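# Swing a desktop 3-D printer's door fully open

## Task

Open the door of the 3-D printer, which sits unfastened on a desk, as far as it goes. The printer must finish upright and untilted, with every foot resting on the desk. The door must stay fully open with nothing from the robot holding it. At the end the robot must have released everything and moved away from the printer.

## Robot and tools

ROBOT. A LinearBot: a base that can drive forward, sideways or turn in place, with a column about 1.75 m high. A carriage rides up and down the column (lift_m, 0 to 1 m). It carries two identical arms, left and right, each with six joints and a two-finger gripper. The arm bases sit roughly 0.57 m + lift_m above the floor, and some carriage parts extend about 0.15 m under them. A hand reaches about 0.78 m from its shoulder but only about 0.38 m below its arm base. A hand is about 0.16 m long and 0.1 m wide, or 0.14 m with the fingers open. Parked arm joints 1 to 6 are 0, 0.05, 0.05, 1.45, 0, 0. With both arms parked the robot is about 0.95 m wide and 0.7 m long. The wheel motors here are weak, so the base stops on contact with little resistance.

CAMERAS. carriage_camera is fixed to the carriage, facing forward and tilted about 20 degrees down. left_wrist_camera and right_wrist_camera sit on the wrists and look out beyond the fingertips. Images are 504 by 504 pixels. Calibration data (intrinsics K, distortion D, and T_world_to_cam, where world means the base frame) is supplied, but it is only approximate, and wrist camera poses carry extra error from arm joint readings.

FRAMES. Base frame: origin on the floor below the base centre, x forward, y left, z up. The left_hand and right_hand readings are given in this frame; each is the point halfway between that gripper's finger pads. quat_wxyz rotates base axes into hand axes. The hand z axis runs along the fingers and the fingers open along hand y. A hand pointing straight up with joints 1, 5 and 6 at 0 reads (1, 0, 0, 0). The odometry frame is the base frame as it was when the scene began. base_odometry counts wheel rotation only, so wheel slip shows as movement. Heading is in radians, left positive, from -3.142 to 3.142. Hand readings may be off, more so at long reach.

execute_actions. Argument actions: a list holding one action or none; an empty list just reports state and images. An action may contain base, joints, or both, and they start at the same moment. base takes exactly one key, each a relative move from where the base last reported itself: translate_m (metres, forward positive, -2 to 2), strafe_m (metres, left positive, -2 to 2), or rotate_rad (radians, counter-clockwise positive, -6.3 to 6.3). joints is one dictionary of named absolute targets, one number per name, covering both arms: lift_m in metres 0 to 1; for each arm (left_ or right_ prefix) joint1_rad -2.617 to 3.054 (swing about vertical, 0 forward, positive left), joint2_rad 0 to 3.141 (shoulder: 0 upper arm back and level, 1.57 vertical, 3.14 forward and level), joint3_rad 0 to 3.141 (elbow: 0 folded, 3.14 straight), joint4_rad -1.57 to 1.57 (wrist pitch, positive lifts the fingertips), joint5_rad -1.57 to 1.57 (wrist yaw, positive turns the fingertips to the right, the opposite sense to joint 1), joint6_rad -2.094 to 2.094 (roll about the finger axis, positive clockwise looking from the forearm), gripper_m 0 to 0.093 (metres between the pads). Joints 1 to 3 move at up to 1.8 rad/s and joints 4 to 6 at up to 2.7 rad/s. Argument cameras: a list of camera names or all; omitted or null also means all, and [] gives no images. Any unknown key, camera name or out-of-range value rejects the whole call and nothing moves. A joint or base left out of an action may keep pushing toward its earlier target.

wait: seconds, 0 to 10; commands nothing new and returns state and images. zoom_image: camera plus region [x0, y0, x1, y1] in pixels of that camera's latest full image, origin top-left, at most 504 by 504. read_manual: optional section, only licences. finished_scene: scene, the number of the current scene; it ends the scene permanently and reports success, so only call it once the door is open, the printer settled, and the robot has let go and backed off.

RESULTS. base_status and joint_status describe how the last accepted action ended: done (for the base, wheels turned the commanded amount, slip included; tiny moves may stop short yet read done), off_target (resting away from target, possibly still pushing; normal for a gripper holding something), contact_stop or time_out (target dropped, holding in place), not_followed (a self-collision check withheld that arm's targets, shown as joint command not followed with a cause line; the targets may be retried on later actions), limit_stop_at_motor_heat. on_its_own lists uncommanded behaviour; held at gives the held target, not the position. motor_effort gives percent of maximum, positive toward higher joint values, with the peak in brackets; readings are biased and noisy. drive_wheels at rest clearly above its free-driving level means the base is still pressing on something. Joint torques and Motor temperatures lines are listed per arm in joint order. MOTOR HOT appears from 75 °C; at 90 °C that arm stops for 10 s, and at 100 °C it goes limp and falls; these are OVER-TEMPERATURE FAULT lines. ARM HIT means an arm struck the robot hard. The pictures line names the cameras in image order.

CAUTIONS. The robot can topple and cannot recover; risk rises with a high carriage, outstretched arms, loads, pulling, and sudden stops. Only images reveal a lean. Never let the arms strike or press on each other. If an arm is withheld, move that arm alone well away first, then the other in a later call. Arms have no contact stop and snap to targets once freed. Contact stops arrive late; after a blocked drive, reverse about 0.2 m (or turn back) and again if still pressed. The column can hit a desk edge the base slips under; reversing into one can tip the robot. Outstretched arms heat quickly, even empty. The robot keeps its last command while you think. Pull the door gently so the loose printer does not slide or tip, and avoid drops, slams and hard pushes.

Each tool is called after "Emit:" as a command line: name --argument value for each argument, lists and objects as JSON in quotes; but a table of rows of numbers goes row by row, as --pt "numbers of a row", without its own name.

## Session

Emit:
execute_actions --actions '[]' --cameras '["carriage_camera"]'

Scene clock: 0.00 s.
Joint torques (N m, as the arm reports them, + toward a larger angle): no reading
Motor temperatures (°C, as the motors report them): left_arm=[22 21 24 22 21 23] | right_arm=[24 25 26 23 22 22]
base_odometry: x=+0.000 y=+0.000 heading=+0.000 (m, m, rad; odometry frame)
base_status: not commanded
joint_positions: lift_m=+0.300 left_joint1_rad=+0.019 left_joint2_rad=+0.040 left_joint3_rad=+0.028 left_joint4_rad=+1.465 left_joint5_rad=+0.000 left_joint6_rad=+0.019 left_gripper_m=+0.094 right_joint1_rad=+0.000 right_joint2_rad=+0.061 right_joint3_rad=+0.071 right_joint4_rad=+1.442 right_joint5_rad=-0.014 right_joint6_rad=-0.023 right_gripper_m=+0.094
joint_status: not commanded
motor_effort: lift_m=+32 drive_wheels=+5 (%)
left_hand: x=+0.3094 y=+0.3291 z=+1.2716 quat_wxyz=(+0.998, +0.000, +0.059, +0.019) (m; base frame)
right_hand: x=+0.3087 y=-0.3262 z=+1.2824 quat_wxyz=(+0.998, -0.008, +0.059, -0.011) (m; base frame)
pictures: carriage_camera
camera_calibration (this result's frames):
carriage_camera: T_world_to_cam=[[0.0593889, -0.994326, -0.0882491, 0.0966197], [-0.3241, 0.0644094, -0.943828, 1.24407], [0.944157, 0.0846545, -0.318436, 0.238995], [0, 0, 0, 1]] pos_world=[0.171818, -0.00429053, 1.25882]
Images, in order (width x height): carriage_camera 504x504.

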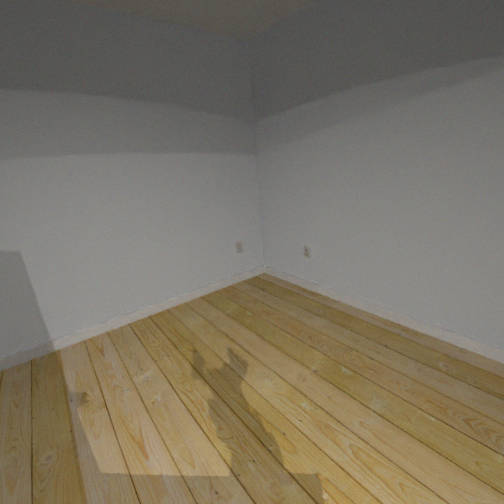

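Emit:
execute_actions --actions '[{"base": {"rotate_rad": 1.2}}]' --cameras '["carriage_camera"]'

Scene clock: 5.00 s.
Joint torques (N m, as the arm reports them, + toward a larger angle): left_arm=[-0.14  3.3   5.98 -0.25  0.02 -0.12] | right_arm=[-0.5   3.4   6.78 -0.18 -0.02  0.01]
Motor temperatures (°C, as the motors report them): left_arm=[22 21 24 22 21 23] | right_arm=[24 25 26 23 22 22]
base_odometry: x=+0.000 y=+0.000 heading=+1.199 (m, m, rad; odometry frame)
base_status: done
joint_positions: lift_m=+0.300 left_joint1_rad=+0.019 left_joint2_rad=+0.040 left_joint3_rad=+0.028 left_joint4_rad=+1.465 left_joint5_rad=+0.000 left_joint6_rad=+0.019 left_gripper_m=+0.094 right_joint1_rad=+0.000 right_joint2_rad=+0.061 right_joint3_rad=+0.071 right_joint4_rad=+1.441 right_joint5_rad=-0.014 right_joint6_rad=-0.023 right_gripper_m=+0.094
joint_status: not commanded
motor_effort: lift_m=+31(31) drive_wheels=+18(40) (%)
left_hand: x=+0.3094 y=+0.3291 z=+1.2716 quat_wxyz=(+0.998, +0.000, +0.059, +0.019) (m; base frame)
right_hand: x=+0.3090 y=-0.3262 z=+1.2823 quat_wxyz=(+0.998, -0.008, +0.060, -0.011) (m; base frame)
pictures: carriage_camera
camera_calibration (this result's frames):
carriage_camera: T_world_to_cam=[[0.0593889, -0.994326, -0.0882491, 0.0966197], [-0.3241, 0.0644094, -0.943828, 1.24407], [0.944157, 0.0846545, -0.318436, 0.238995], [0, 0, 0, 1]] pos_world=[0.171818, -0.00429053, 1.25882]
Images, in order (width x height): carriage_camera 504x504.

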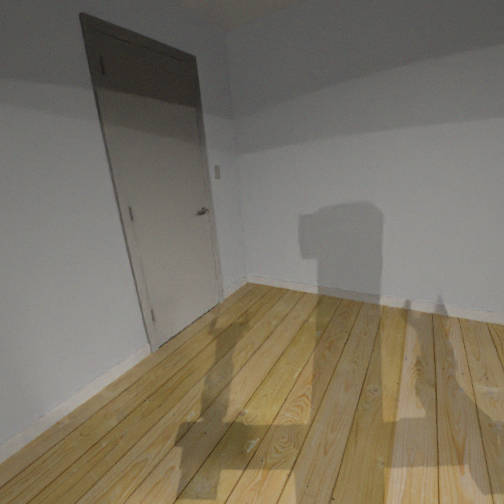

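Emit:
execute_actions --actions '[{"base": {"rotate_rad": 1.7}}]' --cameras '["carriage_camera"]'

Scene clock: 8.70 s.
Joint torques (N m, as the arm reports them, + toward a larger angle): left_arm=[-0.13  3.47  5.86 -0.26  0.02 -0.11] | right_arm=[-0.57  3.35  6.88 -0.15 -0.04  0.  ]
Motor temperatures (°C, as the motors report them): left_arm=[22 21 25 22 21 23] | right_arm=[24 25 26 23 22 22]
base_odometry: x=+0.000 y=+0.000 heading=+2.897 (m, m, rad; odometry frame)
base_status: done
joint_positions: lift_m=+0.300 left_joint1_rad=+0.019 left_joint2_rad=+0.040 left_joint3_rad=+0.028 left_joint4_rad=+1.465 left_joint5_rad=+0.000 left_joint6_rad=+0.019 left_gripper_m=+0.094 right_joint1_rad=+0.000 right_joint2_rad=+0.061 right_joint3_rad=+0.071 right_joint4_rad=+1.440 right_joint5_rad=-0.014 right_joint6_rad=-0.023 right_gripper_m=+0.094
joint_status: not commanded
motor_effort: lift_m=+31(31) drive_wheels=+16(45) (%)
left_hand: x=+0.3094 y=+0.3291 z=+1.2716 quat_wxyz=(+0.998, +0.000, +0.059, +0.019) (m; base frame)
right_hand: x=+0.3092 y=-0.3262 z=+1.2823 quat_wxyz=(+0.998, -0.008, +0.060, -0.011) (m; base frame)
pictures: carriage_camera
camera_calibration (this result's frames):
carriage_camera: T_world_to_cam=[[0.0593889, -0.994326, -0.0882491, 0.0966197], [-0.3241, 0.0644094, -0.943828, 1.24407], [0.944157, 0.0846545, -0.318436, 0.238995], [0, 0, 0, 1]] pos_world=[0.171818, -0.00429053, 1.25882]
Images, in order (width x height): carriage_camera 504x504.

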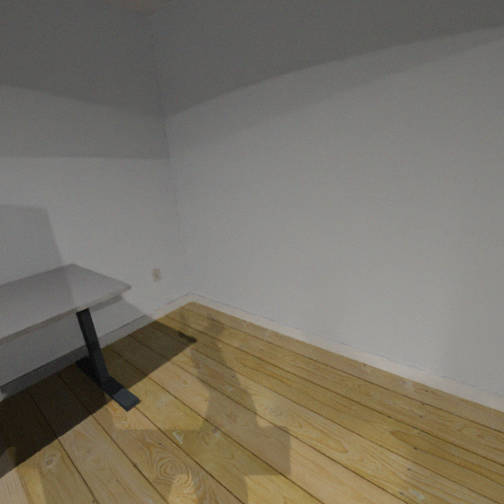

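Emit:
execute_actions --actions '[{"base": {"rotate_rad": 0.97}}]' --cameras '["carriage_camera"]'

Scene clock: 12.17 s.
Joint torques (N m, as the arm reports them, + toward a larger angle): left_arm=[-0.16  3.4   6.15 -0.21  0.02 -0.11] | right_arm=[-0.67  3.51  6.71 -0.11 -0.03  0.01]
Motor temperatures (°C, as the motors report them): left_arm=[22 22 25 22 21 23] | right_arm=[24 25 27 23 22 22]
base_odometry: x=+0.000 y=+0.000 heading=-2.418 (m, m, rad; odometry frame)
base_status: done
joint_positions: lift_m=+0.300 left_joint1_rad=+0.019 left_joint2_rad=+0.040 left_joint3_rad=+0.028 left_joint4_rad=+1.465 left_joint5_rad=+0.000 left_joint6_rad=+0.019 left_gripper_m=+0.094 right_joint1_rad=+0.000 right_joint2_rad=+0.061 right_joint3_rad=+0.071 right_joint4_rad=+1.441 right_joint5_rad=-0.014 right_joint6_rad=-0.023 right_gripper_m=+0.094
joint_status: not commanded
motor_effort: lift_m=+31(31) drive_wheels=+18(43) (%)
left_hand: x=+0.3094 y=+0.3291 z=+1.2716 quat_wxyz=(+0.998, +0.000, +0.059, +0.019) (m; base frame)
right_hand: x=+0.3091 y=-0.3262 z=+1.2823 quat_wxyz=(+0.998, -0.008, +0.060, -0.011) (m; base frame)
pictures: carriage_camera
camera_calibration (this result's frames):
carriage_camera: T_world_to_cam=[[0.0593889, -0.994326, -0.0882491, 0.0966197], [-0.3241, 0.0644094, -0.943828, 1.24407], [0.944157, 0.0846545, -0.318436, 0.238995], [0, 0, 0, 1]] pos_world=[0.171818, -0.00429053, 1.25882]
Images, in order (width x height): carriage_camera 504x504.

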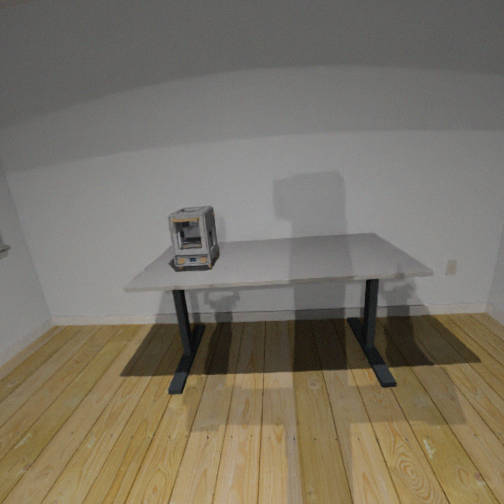

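Emit:
zoom_image --camera "carriage_camera" --region '[130, 190, 250, 300]'

Region (130, 190, 250, 300) of carriage_camera's 504x504 image, scaled by 4.200, with more detail than that image has; it fills the top 462 rows of this view, and the rest is white.

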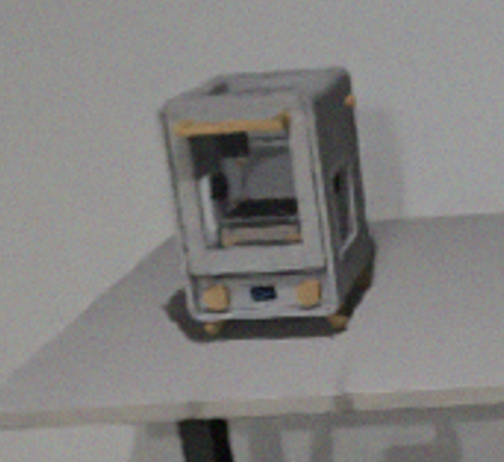

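Emit:
execute_actions --actions '[{"base": {"strafe_m": 0.10}, "joints": {"lift_m": 0.367, "left_joint1_rad": 0, "left_joint2_rad": 2.476, "left_joint3_rad": 1.5325, "left_joint4_rad": 0.9435, "left_joint5_rad": 0, "left_joint6_rad": -1.57}}]' --cameras '[]'

Emit:
execute_actions --actions '[{"base": {"translate_m": 0.34}}]' --cameras '["carriage_camera", "left_wrist_camera"]'

Scene clock: 21.13 s.
Joint torques (N m, as the arm reports them, + toward a larger angle): left_arm=[ -0.75 -13.22   6.77   2.27   0.01  -0.1 ] | right_arm=[-0.62  3.26  6.84 -0.12 -0.04  0.02]
Motor temperatures (°C, as the motors report them): left_arm=[22 22 26 23 21 23] | right_arm=[24 25 27 23 22 22]
base_odometry: x=+0.066 y=-0.075 heading=-2.417 (m, m, rad; odometry frame)
base_status: done
joint_positions: lift_m=+0.367 left_joint1_rad=+0.008 left_joint2_rad=+2.482 left_joint3_rad=+1.530 left_joint4_rad=+0.926 left_joint5_rad=+0.000 left_joint6_rad=-1.563 left_gripper_m=+0.095 right_joint1_rad=+0.000 right_joint2_rad=+0.061 right_joint3_rad=+0.071 right_joint4_rad=+1.441 right_joint5_rad=-0.014 right_joint6_rad=-0.023 right_gripper_m=+0.094
joint_status: all done
motor_effort: lift_m=+34(40) drive_wheels=-9(32) (%)
left_hand: x=+0.9440 y=+0.3338 z=+1.0166 quat_wxyz=(+0.497, -0.507, +0.506, -0.490) (m; base frame)
right_hand: x=+0.3090 y=-0.3262 z=+1.3487 quat_wxyz=(+0.998, -0.008, +0.060, -0.011) (m; base frame)
pictures: none
No camera images: the call's "cameras" was empty. Leave "cameras" out to get every camera's image.

Scene clock: 23.73 s.
Joint torques (N m, as the arm reports them, + toward a larger angle): left_arm=[ -0.62 -13.12   6.77   2.15   0.02  -0.1 ] | right_arm=[-0.7   3.34  6.95 -0.15 -0.02  0.03]
Motor temperatures (°C, as the motors report them): left_arm=[22 24 26 24 21 23] | right_arm=[24 25 27 23 22 22]
base_odometry: x=-0.188 y=-0.301 heading=-2.416 (m, m, rad; odometry frame)
base_status: done
joint_positions: lift_m=+0.367 left_joint1_rad=+0.007 left_joint2_rad=+2.482 left_joint3_rad=+1.530 left_joint4_rad=+0.931 left_joint5_rad=+0.000 left_joint6_rad=-1.563 left_gripper_m=+0.095 right_joint1_rad=+0.000 right_joint2_rad=+0.061 right_joint3_rad=+0.071 right_joint4_rad=+1.442 right_joint5_rad=-0.014 right_joint6_rad=-0.023 right_gripper_m=+0.094
joint_status: not commanded
motor_effort: lift_m=+33(34) drive_wheels=-10(36) (%)
left_hand: x=+0.9440 y=+0.3330 z=+1.0176 quat_wxyz=(+0.498, -0.505, +0.506, -0.491) (m; base frame)
right_hand: x=+0.3088 y=-0.3262 z=+1.3487 quat_wxyz=(+0.998, -0.008, +0.060, -0.011) (m; base frame)
pictures: carriage_camera, left_wrist_camera
camera_calibration (this result's frames):
carriage_camera: T_world_to_cam=[[0.0593889, -0.994326, -0.0882491, 0.102476], [-0.3241, 0.0644094, -0.943828, 1.3067], [0.944157, 0.0846545, -0.318436, 0.260125], [0, 0, 0, 1]] pos_world=[0.171818, -0.00429053, 1.32518]
left_wrist_camera: T_world_to_cam=[[0.064873, -0.0887424, 0.99394, -1.03674], [-0.55896, -0.828348, -0.0374753, 0.844467], [0.826653, -0.553141, -0.103341, -0.36362], [0, 0, 0, 1]] pos_world=[0.839866, 0.406377, 1.02453]
Images, in order (width x height): carriage_camera 504x504, left_wrist_camera 504x504.

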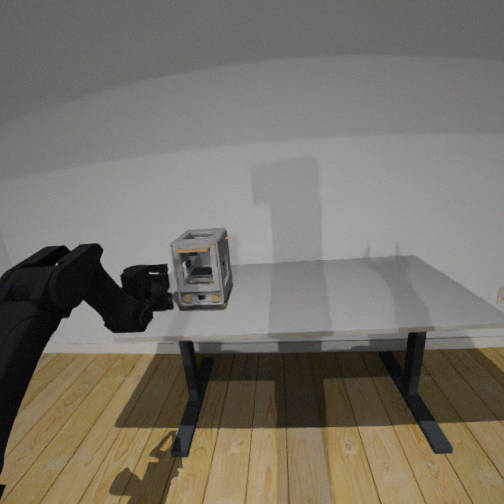

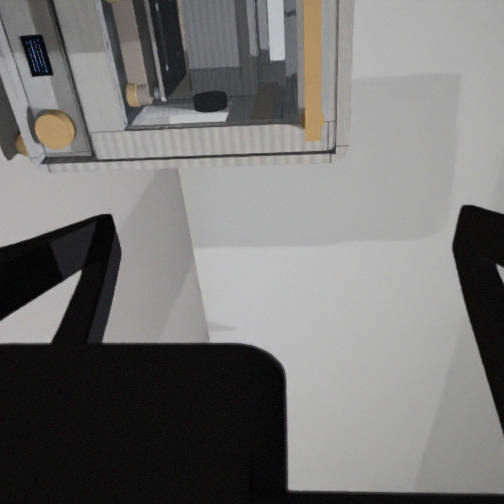

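Emit:
execute_actions --actions '[{"base": {"translate_m": 0.12}, "joints": {"lift_m": 0.382}}]' --cameras '["carriage_camera", "left_wrist_camera"]'

Scene clock: 27.67 s.
Joint torques (N m, as the arm reports them, + toward a larger angle): left_arm=[ -0.5  -12.65   6.82   2.11   0.03  -0.1 ] | right_arm=[-0.61  3.41  6.83 -0.14 -0.03  0.03]
Motor temperatures (°C, as the motors report them): left_arm=[22 26 26 25 21 23] | right_arm=[24 25 28 23 22 22]
base_odometry: x=-0.277 y=-0.381 heading=-2.415 (m, m, rad; odometry frame)
base_status: done
joint_positions: lift_m=+0.382 left_joint1_rad=+0.005 left_joint2_rad=+2.472 left_joint3_rad=+1.530 left_joint4_rad=+0.943 left_joint5_rad=+0.000 left_joint6_rad=-1.563 left_gripper_m=+0.095 right_joint1_rad=+0.000 right_joint2_rad=+0.061 right_joint3_rad=+0.071 right_joint4_rad=+1.442 right_joint5_rad=-0.014 right_joint6_rad=-0.023 right_gripper_m=+0.094
joint_status: all done
motor_effort: lift_m=+33(39) drive_wheels=-6(34) (%)
left_hand: x=+0.9441 y=+0.3320 z=+1.0423 quat_wxyz=(+0.503, -0.499, +0.500, -0.497) (m; base frame)
right_hand: x=+0.3087 y=-0.3262 z=+1.3637 quat_wxyz=(+0.998, -0.008, +0.059, -0.011) (m; base frame)
pictures: carriage_camera, left_wrist_camera
camera_calibration (this result's frames):
carriage_camera: T_world_to_cam=[[0.0593889, -0.994326, -0.0882491, 0.103801], [-0.3241, 0.0644094, -0.943828, 1.32088], [0.944157, 0.0846545, -0.318436, 0.264909], [0, 0, 0, 1]] pos_world=[0.171818, -0.00429053, 1.3402]
left_wrist_camera: T_world_to_cam=[[0.0423527, -0.0889588, 0.995134, -1.04127], [-0.559237, -0.827489, -0.0501713, 0.857801], [0.827926, -0.554391, -0.0847954, -0.381809], [0, 0, 0, 1]] pos_world=[0.839924, 0.40552, 1.04686]
Images, in order (width x height): carriage_camera 504x504, left_wrist_camera 504x504.

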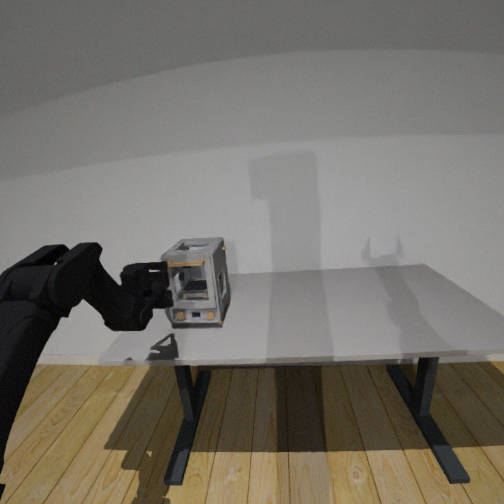

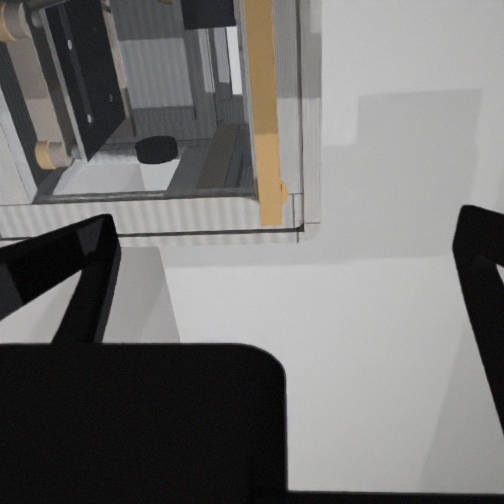

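Emit:
execute_actions --actions '[{"base": {"translate_m": 0.10}, "joints": {"lift_m": 0.375}}]' --cameras '["carriage_camera", "left_wrist_camera"]'

Scene clock: 30.33 s.
Joint torques (N m, as the arm reports them, + toward a larger angle): left_arm=[ -0.32 -12.9    6.63   2.07   0.03  -0.1 ] | right_arm=[-0.57  3.35  6.93 -0.13 -0.01  0.02]
Motor temperatures (°C, as the motors report them): left_arm=[22 27 26 26 21 23] | right_arm=[24 25 28 23 22 22]
base_odometry: x=-0.352 y=-0.447 heading=-2.414 (m, m, rad; odometry frame)
base_status: done
joint_positions: lift_m=+0.375 left_joint1_rad=+0.005 left_joint2_rad=+2.476 left_joint3_rad=+1.530 left_joint4_rad=+0.943 left_joint5_rad=+0.000 left_joint6_rad=-1.563 left_gripper_m=+0.095 right_joint1_rad=+0.000 right_joint2_rad=+0.061 right_joint3_rad=+0.071 right_joint4_rad=+1.442 right_joint5_rad=-0.014 right_joint6_rad=-0.023 right_gripper_m=+0.094
joint_status: all done
motor_effort: lift_m=+28(29) drive_wheels=-8(44) (%)
left_hand: x=+0.9441 y=+0.3318 z=+1.0329 quat_wxyz=(+0.502, -0.500, +0.502, -0.496) (m; base frame)
right_hand: x=+0.3087 y=-0.3262 z=+1.3571 quat_wxyz=(+0.998, -0.008, +0.059, -0.011) (m; base frame)
pictures: carriage_camera, left_wrist_camera
camera_calibration (this result's frames):
carriage_camera: T_world_to_cam=[[0.0593889, -0.994326, -0.0882491, 0.103213], [-0.3241, 0.0644094, -0.943828, 1.31459], [0.944157, 0.0846545, -0.318436, 0.262786], [0, 0, 0, 1]] pos_world=[0.171818, -0.00429053, 1.33353]
left_wrist_camera: T_world_to_cam=[[0.0464942, -0.0889546, 0.99495, -1.03568], [-0.559758, -0.827276, -0.047806, 0.8551], [0.827351, -0.554708, -0.0882565, -0.378522], [0, 0, 0, 1]] pos_world=[0.839973, 0.405306, 1.03792]
Images, in order (width x height): carriage_camera 504x504, left_wrist_camera 504x504.

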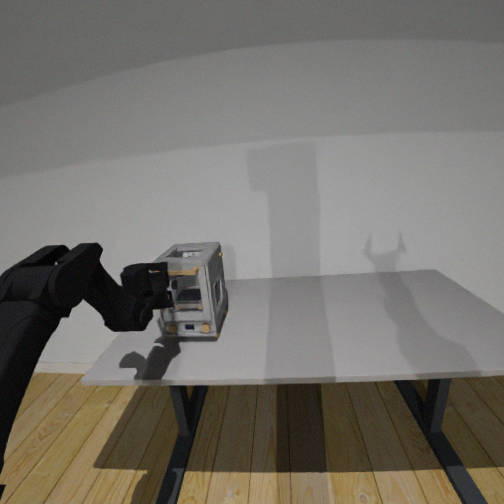

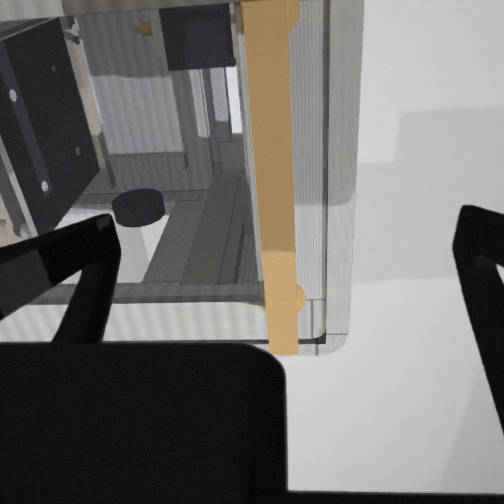

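Emit:
execute_actions --actions '[{"base": {"translate_m": 0.038}}]' --cameras '["left_wrist_camera"]'

Emit:
execute_actions --actions '[{"joints": {"left_gripper_m": 0.0}}]' --cameras '["carriage_camera", "left_wrist_camera"]'

Scene clock: 32.70 s.
Joint torques (N m, as the arm reports them, + toward a larger angle): left_arm=[ -0.53 -12.8    6.78   2.11   0.03  -0.1 ] | right_arm=[-0.63  3.35  6.97 -0.15 -0.03  0.01]
Motor temperatures (°C, as the motors report them): left_arm=[22 28 26 26 21 23] | right_arm=[24 25 28 23 22 22]
base_odometry: x=-0.380 y=-0.473 heading=-2.414 (m, m, rad; odometry frame)
base_status: done
joint_positions: lift_m=+0.375 left_joint1_rad=+0.004 left_joint2_rad=+2.476 left_joint3_rad=+1.530 left_joint4_rad=+0.943 left_joint5_rad=+0.000 left_joint6_rad=-1.563 left_gripper_m=+0.095 right_joint1_rad=+0.000 right_joint2_rad=+0.061 right_joint3_rad=+0.071 right_joint4_rad=+1.442 right_joint5_rad=-0.014 right_joint6_rad=-0.023 right_gripper_m=+0.094
joint_status: not commanded
motor_effort: lift_m=+28(28) drive_wheels=-5(39) (%)
left_hand: x=+0.9441 y=+0.3315 z=+1.0329 quat_wxyz=(+0.502, -0.500, +0.502, -0.496) (m; base frame)
right_hand: x=+0.3086 y=-0.3262 z=+1.3571 quat_wxyz=(+0.998, -0.008, +0.059, -0.011) (m; base frame)
pictures: left_wrist_camera
camera_calibration (this result's frames):
left_wrist_camera: T_world_to_cam=[[0.0464602, -0.0889723, 0.99495, -1.03567], [-0.560073, -0.827063, -0.047806, 0.855118], [0.827139, -0.555024, -0.0882565, -0.37836], [0, 0, 0, 1]] pos_world=[0.840002, 0.405092, 1.03792]
Images, in order (width x height): left_wrist_camera 504x504.

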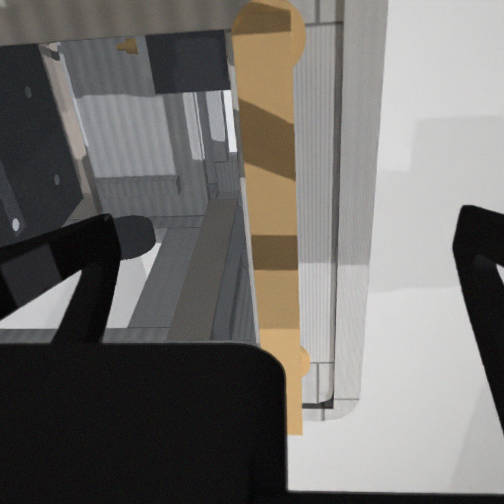

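Scene clock: 33.43 s.
Joint torques (N m, as the arm reports them, + toward a larger angle): left_arm=[ -0.35 -12.7    6.82   2.16   0.05  -0.09] | right_arm=[-0.6   3.4   6.94 -0.11 -0.02  0.01]
Motor temperatures (°C, as the motors report them): left_arm=[22 28 26 26 21 23] | right_arm=[24 25 28 23 22 22]
base_odometry: x=-0.380 y=-0.473 heading=-2.414 (m, m, rad; odometry frame)
base_status: not commanded
joint_positions: lift_m=+0.375 left_joint1_rad=+0.004 left_joint2_rad=+2.477 left_joint3_rad=+1.530 left_joint4_rad=+0.935 left_joint5_rad=+0.000 left_joint6_rad=-1.568 left_gripper_m=+0.011 right_joint1_rad=+0.000 right_joint2_rad=+0.061 right_joint3_rad=+0.071 right_joint4_rad=+1.442 right_joint5_rad=-0.014 right_joint6_rad=-0.023 right_gripper_m=+0.094
joint_status: left_gripper_m off_target (ended at +0.011, target +0.000)
motor_effort: lift_m=+28(28) drive_wheels=-5(6) (%)
left_hand: x=+0.9440 y=+0.3315 z=+1.0305 quat_wxyz=(+0.499, -0.503, +0.503, -0.495) (m; base frame)
right_hand: x=+0.3086 y=-0.3262 z=+1.3571 quat_wxyz=(+0.998, -0.008, +0.059, -0.011) (m; base frame)
pictures: carriage_camera, left_wrist_camera
camera_calibration (this result's frames):
carriage_camera: T_world_to_cam=[[0.0593889, -0.994326, -0.0882491, 0.103213], [-0.3241, 0.0644094, -0.943828, 1.31459], [0.944157, 0.0846545, -0.318436, 0.262786], [0, 0, 0, 1]] pos_world=[0.171818, -0.00429053, 1.33353]
left_wrist_camera: T_world_to_cam=[[0.0547933, -0.0843787, 0.994926, -1.04267], [-0.560409, -0.827283, -0.0392978, 0.846617], [0.826402, -0.555412, -0.0926161, -0.373237], [0, 0, 0, 1]] pos_world=[0.840027, 0.405112, 1.03608]
Images, in order (width x height): carriage_camera 504x504, left_wrist_camera 504x504.

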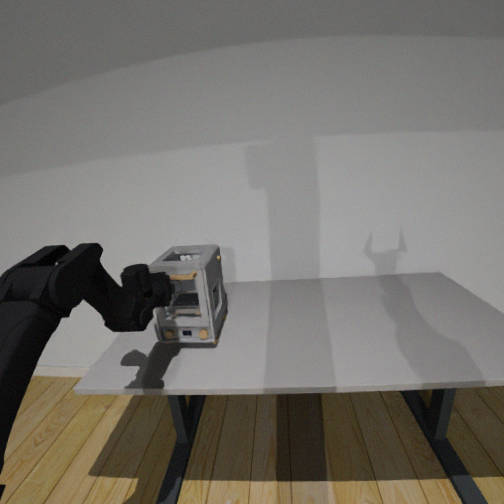

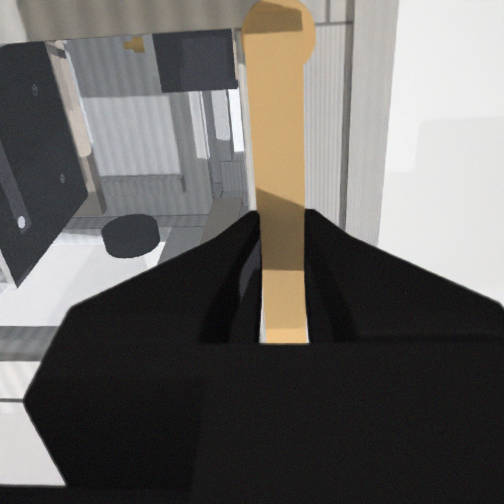

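Emit:
zoom_image --camera "carriage_camera" --region '[90, 230, 250, 400]'

Region (90, 230, 250, 400) of carriage_camera's 504x504 image, scaled by 2.965, with more detail than that image has; it fills the left 474 columns of this view, and the rest is white.

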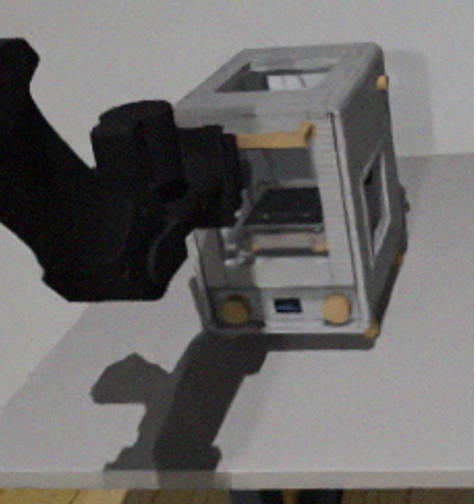

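Emit:
execute_actions --actions '[{"base": {"translate_m": -0.034}, "joints": {"lift_m": 0.318, "left_joint4_rad": 1.14, "left_gripper_m": 0.0}}]' --cameras '["carriage_camera"]'

Emit:
zoom_image --camera "carriage_camera" --region '[90, 200, 250, 370]'

Scene clock: 40.23 s.
Joint torques (N m, as the arm reports them, + toward a larger angle): left_arm=[ -0.36 -12.77   5.8    2.37   0.01  -0.05] | right_arm=[-0.65  3.28  6.84 -0.14 -0.02  0.02]
Motor temperatures (°C, as the motors report them): left_arm=[22 31 27 28 21 23] | right_arm=[24 25 28 23 22 22]
base_odometry: x=-0.355 y=-0.450 heading=-2.414 (m, m, rad; odometry frame)
base_status: done
joint_positions: lift_m=+0.318 left_joint1_rad=+0.003 left_joint2_rad=+2.475 left_joint3_rad=+1.546 left_joint4_rad=+1.102 left_joint5_rad=+0.002 left_joint6_rad=-1.569 left_gripper_m=+0.011 right_joint1_rad=+0.000 right_joint2_rad=+0.061 right_joint3_rad=+0.071 right_joint4_rad=+1.441 right_joint5_rad=-0.014 right_joint6_rad=-0.023 right_gripper_m=+0.094
joint_status: left_gripper_m off_target (ended at +0.011, target +0.000); the others done
motor_effort: lift_m=+28(29) drive_wheels=-6(40) (%)
left_hand: x=+0.9431 y=+0.3299 z=+1.0227 quat_wxyz=(+0.542, -0.455, +0.455, -0.541) (m; base frame)
right_hand: x=+0.3089 y=-0.3262 z=+1.3001 quat_wxyz=(+0.998, -0.008, +0.060, -0.011) (m; base frame)
pictures: carriage_camera
camera_calibration (this result's frames):
carriage_camera: T_world_to_cam=[[0.0593889, -0.994326, -0.0882491, 0.0981838], [-0.3241, 0.0644094, -0.943828, 1.2608], [0.944157, 0.0846545, -0.318436, 0.244639], [0, 0, 0, 1]] pos_world=[0.171818, -0.00429053, 1.27655]
Images, in order (width x height): carriage_camera 504x504.

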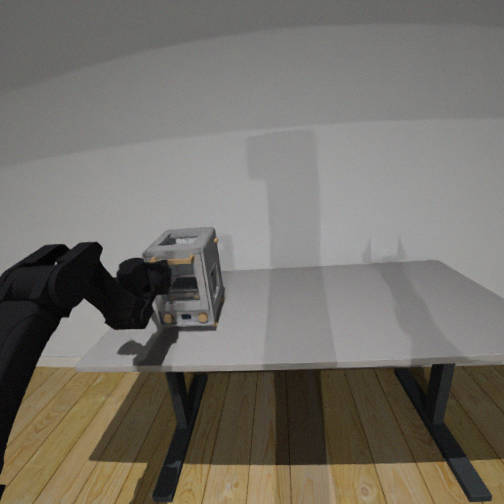

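Region (90, 200, 250, 370) of carriage_camera's 504x504 image, scaled by 2.965, with more detail than that image has; it fills the left 474 columns of this view, and the rest is white.

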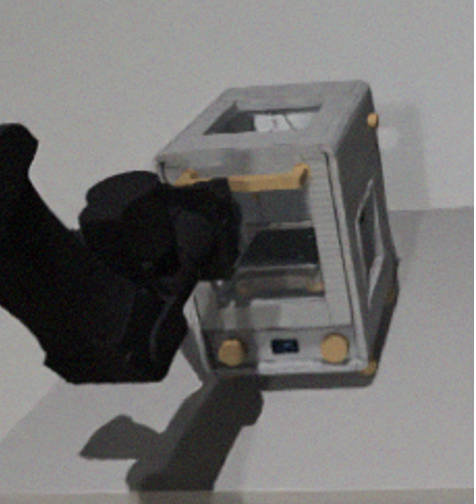

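Emit:
execute_actions --actions '[{"base": {"translate_m": 0.034}, "joints": {"lift_m": 0.375, "left_joint4_rad": 0.94, "left_gripper_m": 0.0}}]' --cameras '["carriage_camera"]'

Emit:
zoom_image --camera "carriage_camera" --region '[90, 230, 250, 400]'

Scene clock: 42.10 s.
Joint torques (N m, as the arm reports them, + toward a larger angle): left_arm=[ -0.34 -13.19   6.76   2.04   0.08  -0.04] | right_arm=[-0.68  3.33  6.75 -0.16 -0.03  0.03]
Motor temperatures (°C, as the motors report them): left_arm=[22 31 27 28 21 23] | right_arm=[24 25 28 23 22 22]
base_odometry: x=-0.380 y=-0.473 heading=-2.413 (m, m, rad; odometry frame)
base_status: done
joint_positions: lift_m=+0.375 left_joint1_rad=+0.003 left_joint2_rad=+2.481 left_joint3_rad=+1.529 left_joint4_rad=+0.948 left_joint5_rad=-0.005 left_joint6_rad=-1.570 left_gripper_m=+0.011 right_joint1_rad=+0.000 right_joint2_rad=+0.061 right_joint3_rad=+0.071 right_joint4_rad=+1.442 right_joint5_rad=-0.014 right_joint6_rad=-0.023 right_gripper_m=+0.094
joint_status: left_gripper_m off_target (ended at +0.011, target +0.000); the others done
motor_effort: lift_m=+33(40) drive_wheels=+10(27) (%)
left_hand: x=+0.9440 y=+0.3312 z=+1.0305 quat_wxyz=(+0.501, -0.503, +0.499, -0.497) (m; base frame)
right_hand: x=+0.3086 y=-0.3262 z=+1.3567 quat_wxyz=(+0.998, -0.008, +0.059, -0.011) (m; base frame)
pictures: carriage_camera
camera_calibration (this result's frames):
carriage_camera: T_world_to_cam=[[0.0593889, -0.994326, -0.0882491, 0.103181], [-0.3241, 0.0644094, -0.943828, 1.31424], [0.944157, 0.0846545, -0.318436, 0.262669], [0, 0, 0, 1]] pos_world=[0.171818, -0.00429053, 1.33317]
Images, in order (width x height): carriage_camera 504x504.

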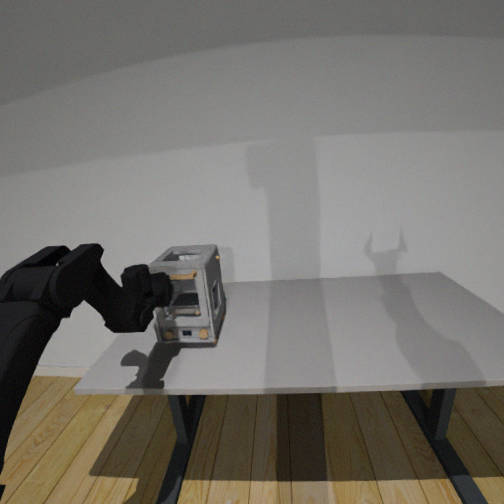

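Region (90, 230, 250, 400) of carriage_camera's 504x504 image, scaled by 2.965, with more detail than that image has; it fills the left 474 columns of this view, and the rest is white.

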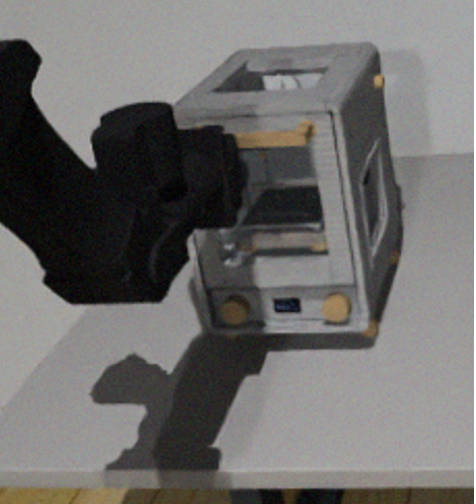

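Emit:
execute_actions --actions '[{"joints": {"left_gripper_m": 0.09}}]' --cameras '[]'

Emit:
execute_actions --actions '[{"base": {"strafe_m": 0.28}, "joints": {"left_joint1_rad": -0.675, "left_joint2_rad": 1.877, "left_joint3_rad": 0.51, "left_joint4_rad": 1.067, "left_joint5_rad": 0, "left_joint6_rad": -1.57}}]' --cameras '[]'

Emit:
execute_actions --actions '[{"base": {"translate_m": 0.25}, "joints": {"lift_m": 0.42, "right_joint1_rad": 0.56, "right_joint2_rad": 2.158, "right_joint3_rad": 2.03, "right_joint4_rad": -0.872, "right_joint5_rad": 0, "right_joint6_rad": 0.56}}]'

Scene clock: 66.87 s.
Joint torques (N m, as the arm reports them, + toward a larger angle): left_arm=[ -0.4  -13.1    6.74   2.03   0.08  -0.05] | right_arm=[-0.6   3.37  7.03 -0.15 -0.04  0.02]
Motor temperatures (°C, as the motors report them): left_arm=[22 38 28 30 21 23] | right_arm=[24 26 29 22 22 22]
base_odometry: x=-0.380 y=-0.473 heading=-2.413 (m, m, rad; odometry frame)
base_status: not commanded
joint_positions: lift_m=+0.375 left_joint1_rad=+0.003 left_joint2_rad=+2.481 left_joint3_rad=+1.529 left_joint4_rad=+0.948 left_joint5_rad=-0.005 left_joint6_rad=-1.570 left_gripper_m=+0.090 right_joint1_rad=+0.000 right_joint2_rad=+0.061 right_joint3_rad=+0.071 right_joint4_rad=+1.442 right_joint5_rad=-0.014 right_joint6_rad=-0.023 right_gripper_m=+0.094
joint_status: all done
motor_effort: lift_m=+34(33) drive_wheels=+7(11) (%)
left_hand: x=+0.9440 y=+0.3312 z=+1.0304 quat_wxyz=(+0.501, -0.503, +0.499, -0.497) (m; base frame)
right_hand: x=+0.3086 y=-0.3262 z=+1.3567 quat_wxyz=(+0.998, -0.008, +0.059, -0.011) (m; base frame)
pictures: none
No camera images: the call's "cameras" was empty. Leave "cameras" out to get every camera's image.

Scene clock: 69.37 s.
Joint torques (N m, as the arm reports them, + toward a larger angle): left_arm=[-0.36 -8.05  4.16  2.11 -0.05 -0.05] | right_arm=[-0.58  3.44  7.01 -0.16 -0.02  0.02]
Motor temperatures (°C, as the motors report them): left_arm=[22 38 28 30 21 23] | right_arm=[24 26 29 22 22 22]
base_odometry: x=-0.194 y=-0.682 heading=-2.414 (m, m, rad; odometry frame)
base_status: done
joint_positions: lift_m=+0.375 left_joint1_rad=-0.674 left_joint2_rad=+1.892 left_joint3_rad=+0.518 left_joint4_rad=+1.068 left_joint5_rad=+0.007 left_joint6_rad=-1.570 left_gripper_m=+0.090 right_joint1_rad=+0.000 right_joint2_rad=+0.061 right_joint3_rad=+0.071 right_joint4_rad=+1.442 right_joint5_rad=-0.014 right_joint6_rad=-0.023 right_gripper_m=+0.094
joint_status: all done
motor_effort: lift_m=+33(34) drive_wheels=-5(39) (%)
left_hand: x=+0.6253 y=+0.0503 z=+0.9818 quat_wxyz=(+0.254, -0.348, +0.728, -0.534) (m; base frame)
right_hand: x=+0.3086 y=-0.3262 z=+1.3567 quat_wxyz=(+0.998, -0.008, +0.059, -0.011) (m; base frame)
pictures: none
No camera images: the call's "cameras" was empty. Leave "cameras" out to get every camera's image.

Scene clock: 71.67 s.
Joint torques (N m, as the arm reports them, + toward a larger angle): left_arm=[-0.26 -7.41  4.1   2.08 -0.06 -0.05] | right_arm=[ -0.32 -12.77  10.16   1.52   0.05   0.08]
Motor temperatures (°C, as the motors report them): left_arm=[22 37 28 30 21 23] | right_arm=[24 26 30 23 22 22]
base_odometry: x=-0.381 y=-0.849 heading=-2.413 (m, m, rad; odometry frame)
base_status: done
joint_positions: lift_m=+0.420 left_joint1_rad=-0.674 left_joint2_rad=+1.880 left_joint3_rad=+0.518 left_joint4_rad=+1.068 left_joint5_rad=+0.005 left_joint6_rad=-1.570 left_gripper_m=+0.090 right_joint1_rad=+0.557 right_joint2_rad=+2.162 right_joint3_rad=+2.011 right_joint4_rad=-0.864 right_joint5_rad=-0.005 right_joint6_rad=+0.554 right_gripper_m=+0.094
joint_status: all done
motor_effort: lift_m=+32(42) drive_wheels=-10(35) (%)
left_hand: x=+0.6259 y=+0.0501 z=+1.0320 quat_wxyz=(+0.257, -0.346, +0.725, -0.538) (m; base frame)
right_hand: x=+0.7435 y=-0.0383 z=+1.1119 quat_wxyz=(+0.232, -0.002, +0.962, +0.147) (m; base frame)
pictures: carriage_camera, left_wrist_camera, right_wrist_camera
camera_calibration (this result's frames):
carriage_camera: T_world_to_cam=[[0.0593889, -0.994326, -0.0882491, 0.107156], [-0.3241, 0.0644094, -0.943828, 1.35676], [0.944157, 0.0846545, -0.318436, 0.277013], [0, 0, 0, 1]] pos_world=[0.171818, -0.00429053, 1.37821]
left_wrist_camera: T_world_to_cam=[[0.205369, -0.270118, 0.94067, -1.0794], [-0.947648, -0.295017, 0.122177, 0.484629], [0.244512, -0.916516, -0.316564, 0.34691], [0, 0, 0, 1]] pos_world=[0.596109, 0.169357, 1.06597]
right_wrist_camera: T_world_to_cam=[[0.00751627, -0.971169, -0.238274, 0.224006], [-0.992402, -0.0365082, 0.117497, 0.606732], [-0.122809, 0.23558, -0.964064, 1.29082], [0, 0, 0, 1]] pos_world=[0.758962, -0.0643933, 1.22652]
Images, in order (width x height): carriage_camera 504x504, left_wrist_camera 504x504, right_wrist_camera 504x504.

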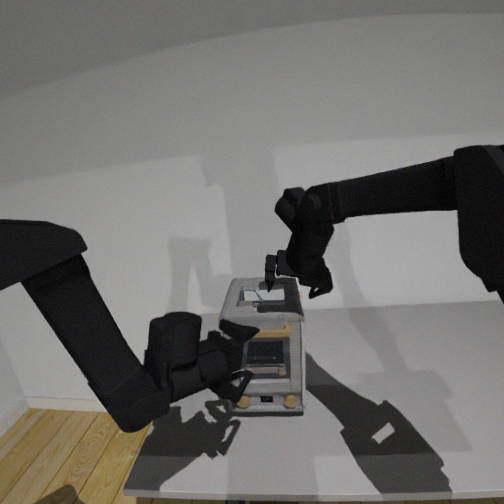

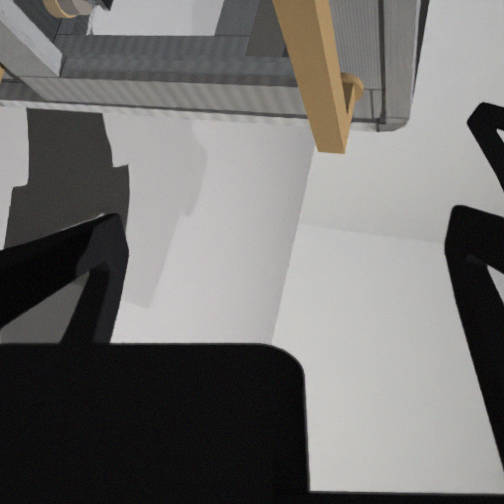

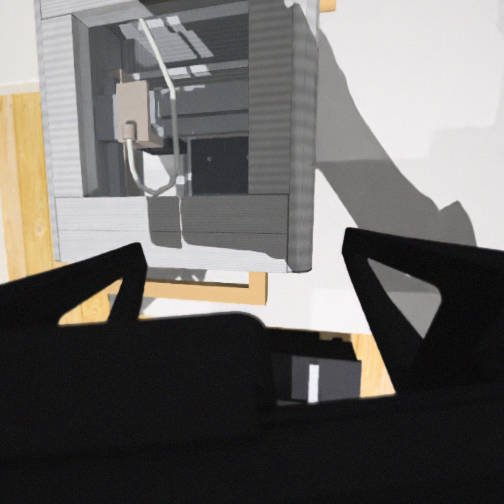

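Emit:
execute_actions --actions '[{"base": {"translate_m": 0.066}}]'

Scene clock: 76.33 s.
Joint torques (N m, as the arm reports them, + toward a larger angle): left_arm=[-0.22 -7.32  4.12  2.09 -0.05 -0.05] | right_arm=[ -0.4  -12.62  10.15   1.53  -0.01   0.04]
Motor temperatures (°C, as the motors report them): left_arm=[22 36 28 31 21 23] | right_arm=[24 29 30 23 22 22]
base_odometry: x=-0.430 y=-0.893 heading=-2.412 (m, m, rad; odometry frame)
base_status: done
joint_positions: lift_m=+0.420 left_joint1_rad=-0.674 left_joint2_rad=+1.880 left_joint3_rad=+0.518 left_joint4_rad=+1.068 left_joint5_rad=+0.005 left_joint6_rad=-1.570 left_gripper_m=+0.090 right_joint1_rad=+0.559 right_joint2_rad=+2.162 right_joint3_rad=+2.011 right_joint4_rad=-0.865 right_joint5_rad=-0.005 right_joint6_rad=+0.554 right_gripper_m=+0.094
joint_status: not commanded
motor_effort: lift_m=+32(32) drive_wheels=-10(37) (%)
left_hand: x=+0.6259 y=+0.0501 z=+1.0320 quat_wxyz=(+0.257, -0.346, +0.725, -0.538) (m; base frame)
right_hand: x=+0.7426 y=-0.0374 z=+1.1118 quat_wxyz=(+0.231, -0.003, +0.962, +0.146) (m; base frame)
pictures: carriage_camera, left_wrist_camera, right_wrist_camera
camera_calibration (this result's frames):
carriage_camera: T_world_to_cam=[[0.0593889, -0.994326, -0.0882491, 0.107156], [-0.3241, 0.0644094, -0.943828, 1.35676], [0.944157, 0.0846545, -0.318436, 0.277013], [0, 0, 0, 1]] pos_world=[0.171818, -0.00429053, 1.37821]
left_wrist_camera: T_world_to_cam=[[0.205369, -0.270118, 0.94067, -1.0794], [-0.947648, -0.295017, 0.122177, 0.484629], [0.244512, -0.916516, -0.316564, 0.34691], [0, 0, 0, 1]] pos_world=[0.596109, 0.169357, 1.06597]
right_wrist_camera: T_world_to_cam=[[0.00950821, -0.971294, -0.237693, 0.222757], [-0.992201, -0.038708, 0.118484, 0.604594], [-0.124283, 0.234713, -0.964087, 1.29144], [0, 0, 0, 1]] pos_world=[0.758265, -0.0633518, 1.22637]
Images, in order (width x height): carriage_camera 504x504, left_wrist_camera 504x504, right_wrist_camera 504x504.

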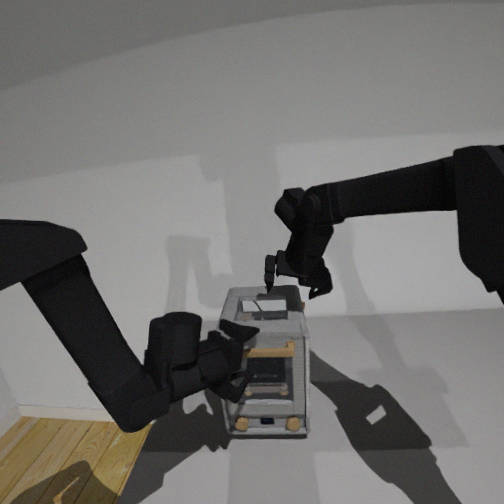

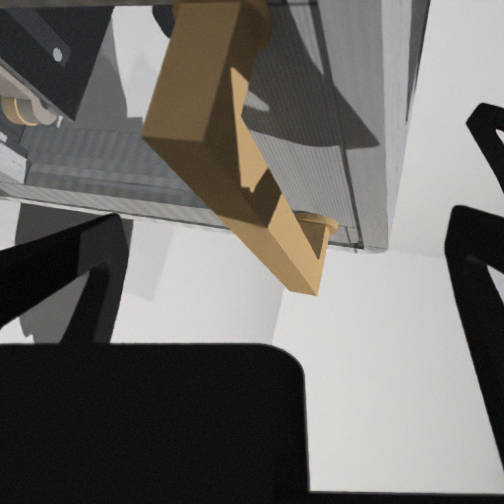

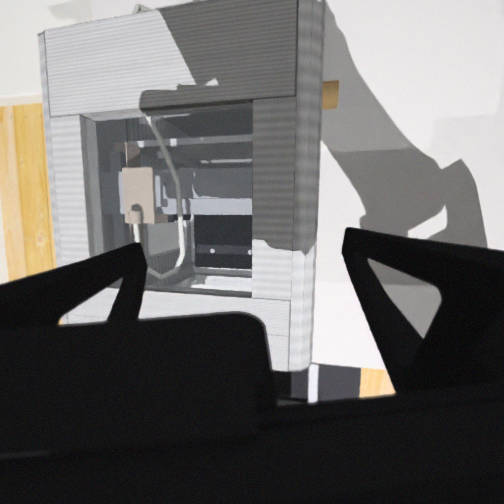

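Emit:
execute_actions --actions '[{"joints": {"left_gripper_m": 0.0, "right_joint2_rad": 2.271, "right_joint3_rad": 1.844, "right_joint4_rad": -0.673}}]'

Scene clock: 80.13 s.
Joint torques (N m, as the arm reports them, + toward a larger angle): left_arm=[-0.31 -7.13  4.42  2.23 -0.04  0.13] | right_arm=[  0.05 -10.23   5.25   1.33   0.05  -0.06]
Motor temperatures (°C, as the motors report them): left_arm=[22 36 28 31 21 23] | right_arm=[24 30 31 23 22 22]
base_odometry: x=-0.430 y=-0.893 heading=-2.412 (m, m, rad; odometry frame)
base_status: not commanded
joint_positions: lift_m=+0.420 left_joint1_rad=-0.674 left_joint2_rad=+1.882 left_joint3_rad=+0.513 left_joint4_rad=+1.047 left_joint5_rad=+0.003 left_joint6_rad=-1.590 left_gripper_m=+0.011 right_joint1_rad=+0.552 right_joint2_rad=+2.235 right_joint3_rad=+1.881 right_joint4_rad=-0.642 right_joint5_rad=-0.010 right_joint6_rad=+0.569 right_gripper_m=+0.094
joint_status: left_gripper_m off_target (ended at +0.011, target +0.000); the others done
motor_effort: lift_m=+32(33) drive_wheels=-7(8) (%)
left_hand: x=+0.6238 y=+0.0523 z=+1.0247 quat_wxyz=(+0.247, -0.358, +0.728, -0.530) (m; base frame)
right_hand: x=+0.7606 y=-0.0296 z=+1.0519 quat_wxyz=(+0.238, +0.007, +0.959, +0.155) (m; base frame)
pictures: carriage_camera, left_wrist_camera, right_wrist_camera
camera_calibration (this result's frames):
carriage_camera: T_world_to_cam=[[0.0593889, -0.994326, -0.0882491, 0.107158], [-0.3241, 0.0644094, -0.943828, 1.35678], [0.944157, 0.0846545, -0.318436, 0.27702], [0, 0, 0, 1]] pos_world=[0.171818, -0.00429053, 1.37823]
left_wrist_camera: T_world_to_cam=[[0.238641, -0.27078, 0.932593, -1.08397], [-0.940611, -0.30323, 0.152649, 0.448962], [0.241456, -0.913636, -0.327061, 0.359662], [0, 0, 0, 1]] pos_world=[0.594135, 0.171223, 1.06]
right_wrist_camera: T_world_to_cam=[[-0.00404261, -0.965915, -0.258829, 0.248635], [-0.993921, -0.0245968, 0.107316, 0.643289], [-0.110024, 0.25769, -0.959943, 1.2196], [0, 0, 0, 1]] pos_world=[0.774569, -0.0582941, 1.16606]
Images, in order (width x height): carriage_camera 504x504, left_wrist_camera 504x504, right_wrist_camera 504x504.

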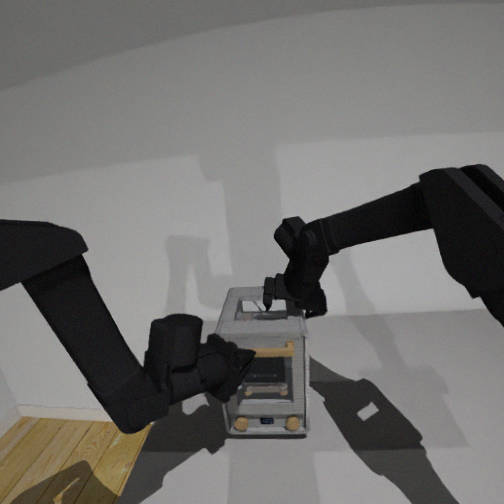

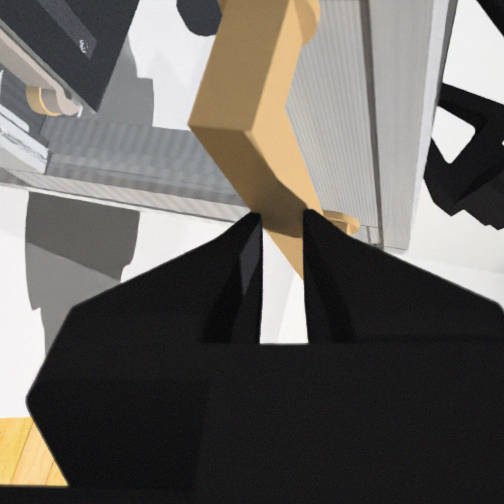

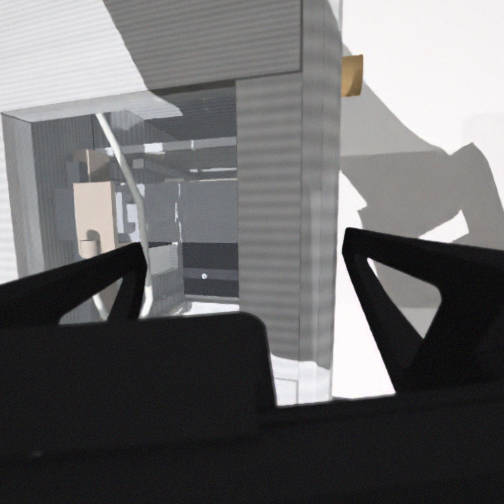

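Emit:
execute_actions --actions '[{"joints": {"left_gripper_m": 0.0, "left_joint1_rad": -0.733, "left_joint2_rad": 1.852, "left_joint3_rad": 0.382, "left_joint4_rad": 1.17}}]'

Scene clock: 82.37 s.
Joint torques (N m, as the arm reports them, + toward a larger angle): left_arm=[-0.24 -6.76  3.61  2.25  0.04  0.1 ] | right_arm=[  0.21 -10.35   5.25   1.31   0.05  -0.06]
Motor temperatures (°C, as the motors report them): left_arm=[22 35 27 31 21 23] | right_arm=[24 31 31 23 22 22]
base_odometry: x=-0.430 y=-0.893 heading=-2.412 (m, m, rad; odometry frame)
base_status: not commanded
joint_positions: lift_m=+0.420 left_joint1_rad=-0.731 left_joint2_rad=+1.858 left_joint3_rad=+0.390 left_joint4_rad=+1.159 left_joint5_rad=-0.004 left_joint6_rad=-1.579 left_gripper_m=+0.001 right_joint1_rad=+0.552 right_joint2_rad=+2.235 right_joint3_rad=+1.881 right_joint4_rad=-0.640 right_joint5_rad=-0.010 right_joint6_rad=+0.569 right_gripper_m=+0.094
joint_status: all done
motor_effort: lift_m=+32(32) drive_wheels=-6(7) (%)
left_hand: x=+0.5872 y=+0.0528 z=+1.0199 quat_wxyz=(+0.240, -0.333, +0.736, -0.539) (m; base frame)
right_hand: x=+0.7609 y=-0.0295 z=+1.0521 quat_wxyz=(+0.238, +0.007, +0.959, +0.155) (m; base frame)
pictures: carriage_camera, left_wrist_camera, right_wrist_camera
camera_calibration (this result's frames):
carriage_camera: T_world_to_cam=[[0.0593889, -0.994326, -0.0882491, 0.107158], [-0.3241, 0.0644094, -0.943828, 1.35678], [0.944157, 0.0846545, -0.318436, 0.27702], [0, 0, 0, 1]] pos_world=[0.171818, -0.00429053, 1.37823]
left_wrist_camera: T_world_to_cam=[[0.207031, -0.284272, 0.936124, -1.05496], [-0.958122, -0.252411, 0.135246, 0.440832], [0.197841, -0.924921, -0.324623, 0.391055], [0, 0, 0, 1]] pos_world=[0.563412, 0.173072, 1.05489]
right_wrist_camera: T_world_to_cam=[[-0.0035252, -0.965824, -0.259176, 0.248769], [-0.994086, -0.024746, 0.105737, 0.645353], [-0.108537, 0.258016, -0.960025, 1.21876], [0, 0, 0, 1]] pos_world=[0.774694, -0.0582235, 1.16628]
Images, in order (width x height): carriage_camera 504x504, left_wrist_camera 504x504, right_wrist_camera 504x504.

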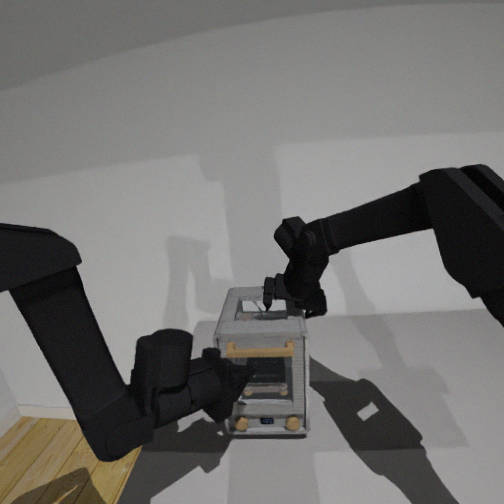

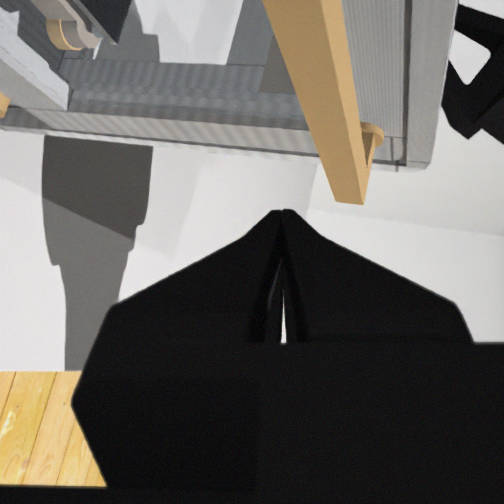

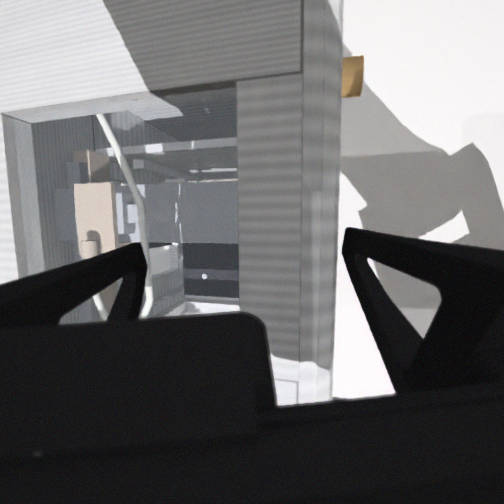

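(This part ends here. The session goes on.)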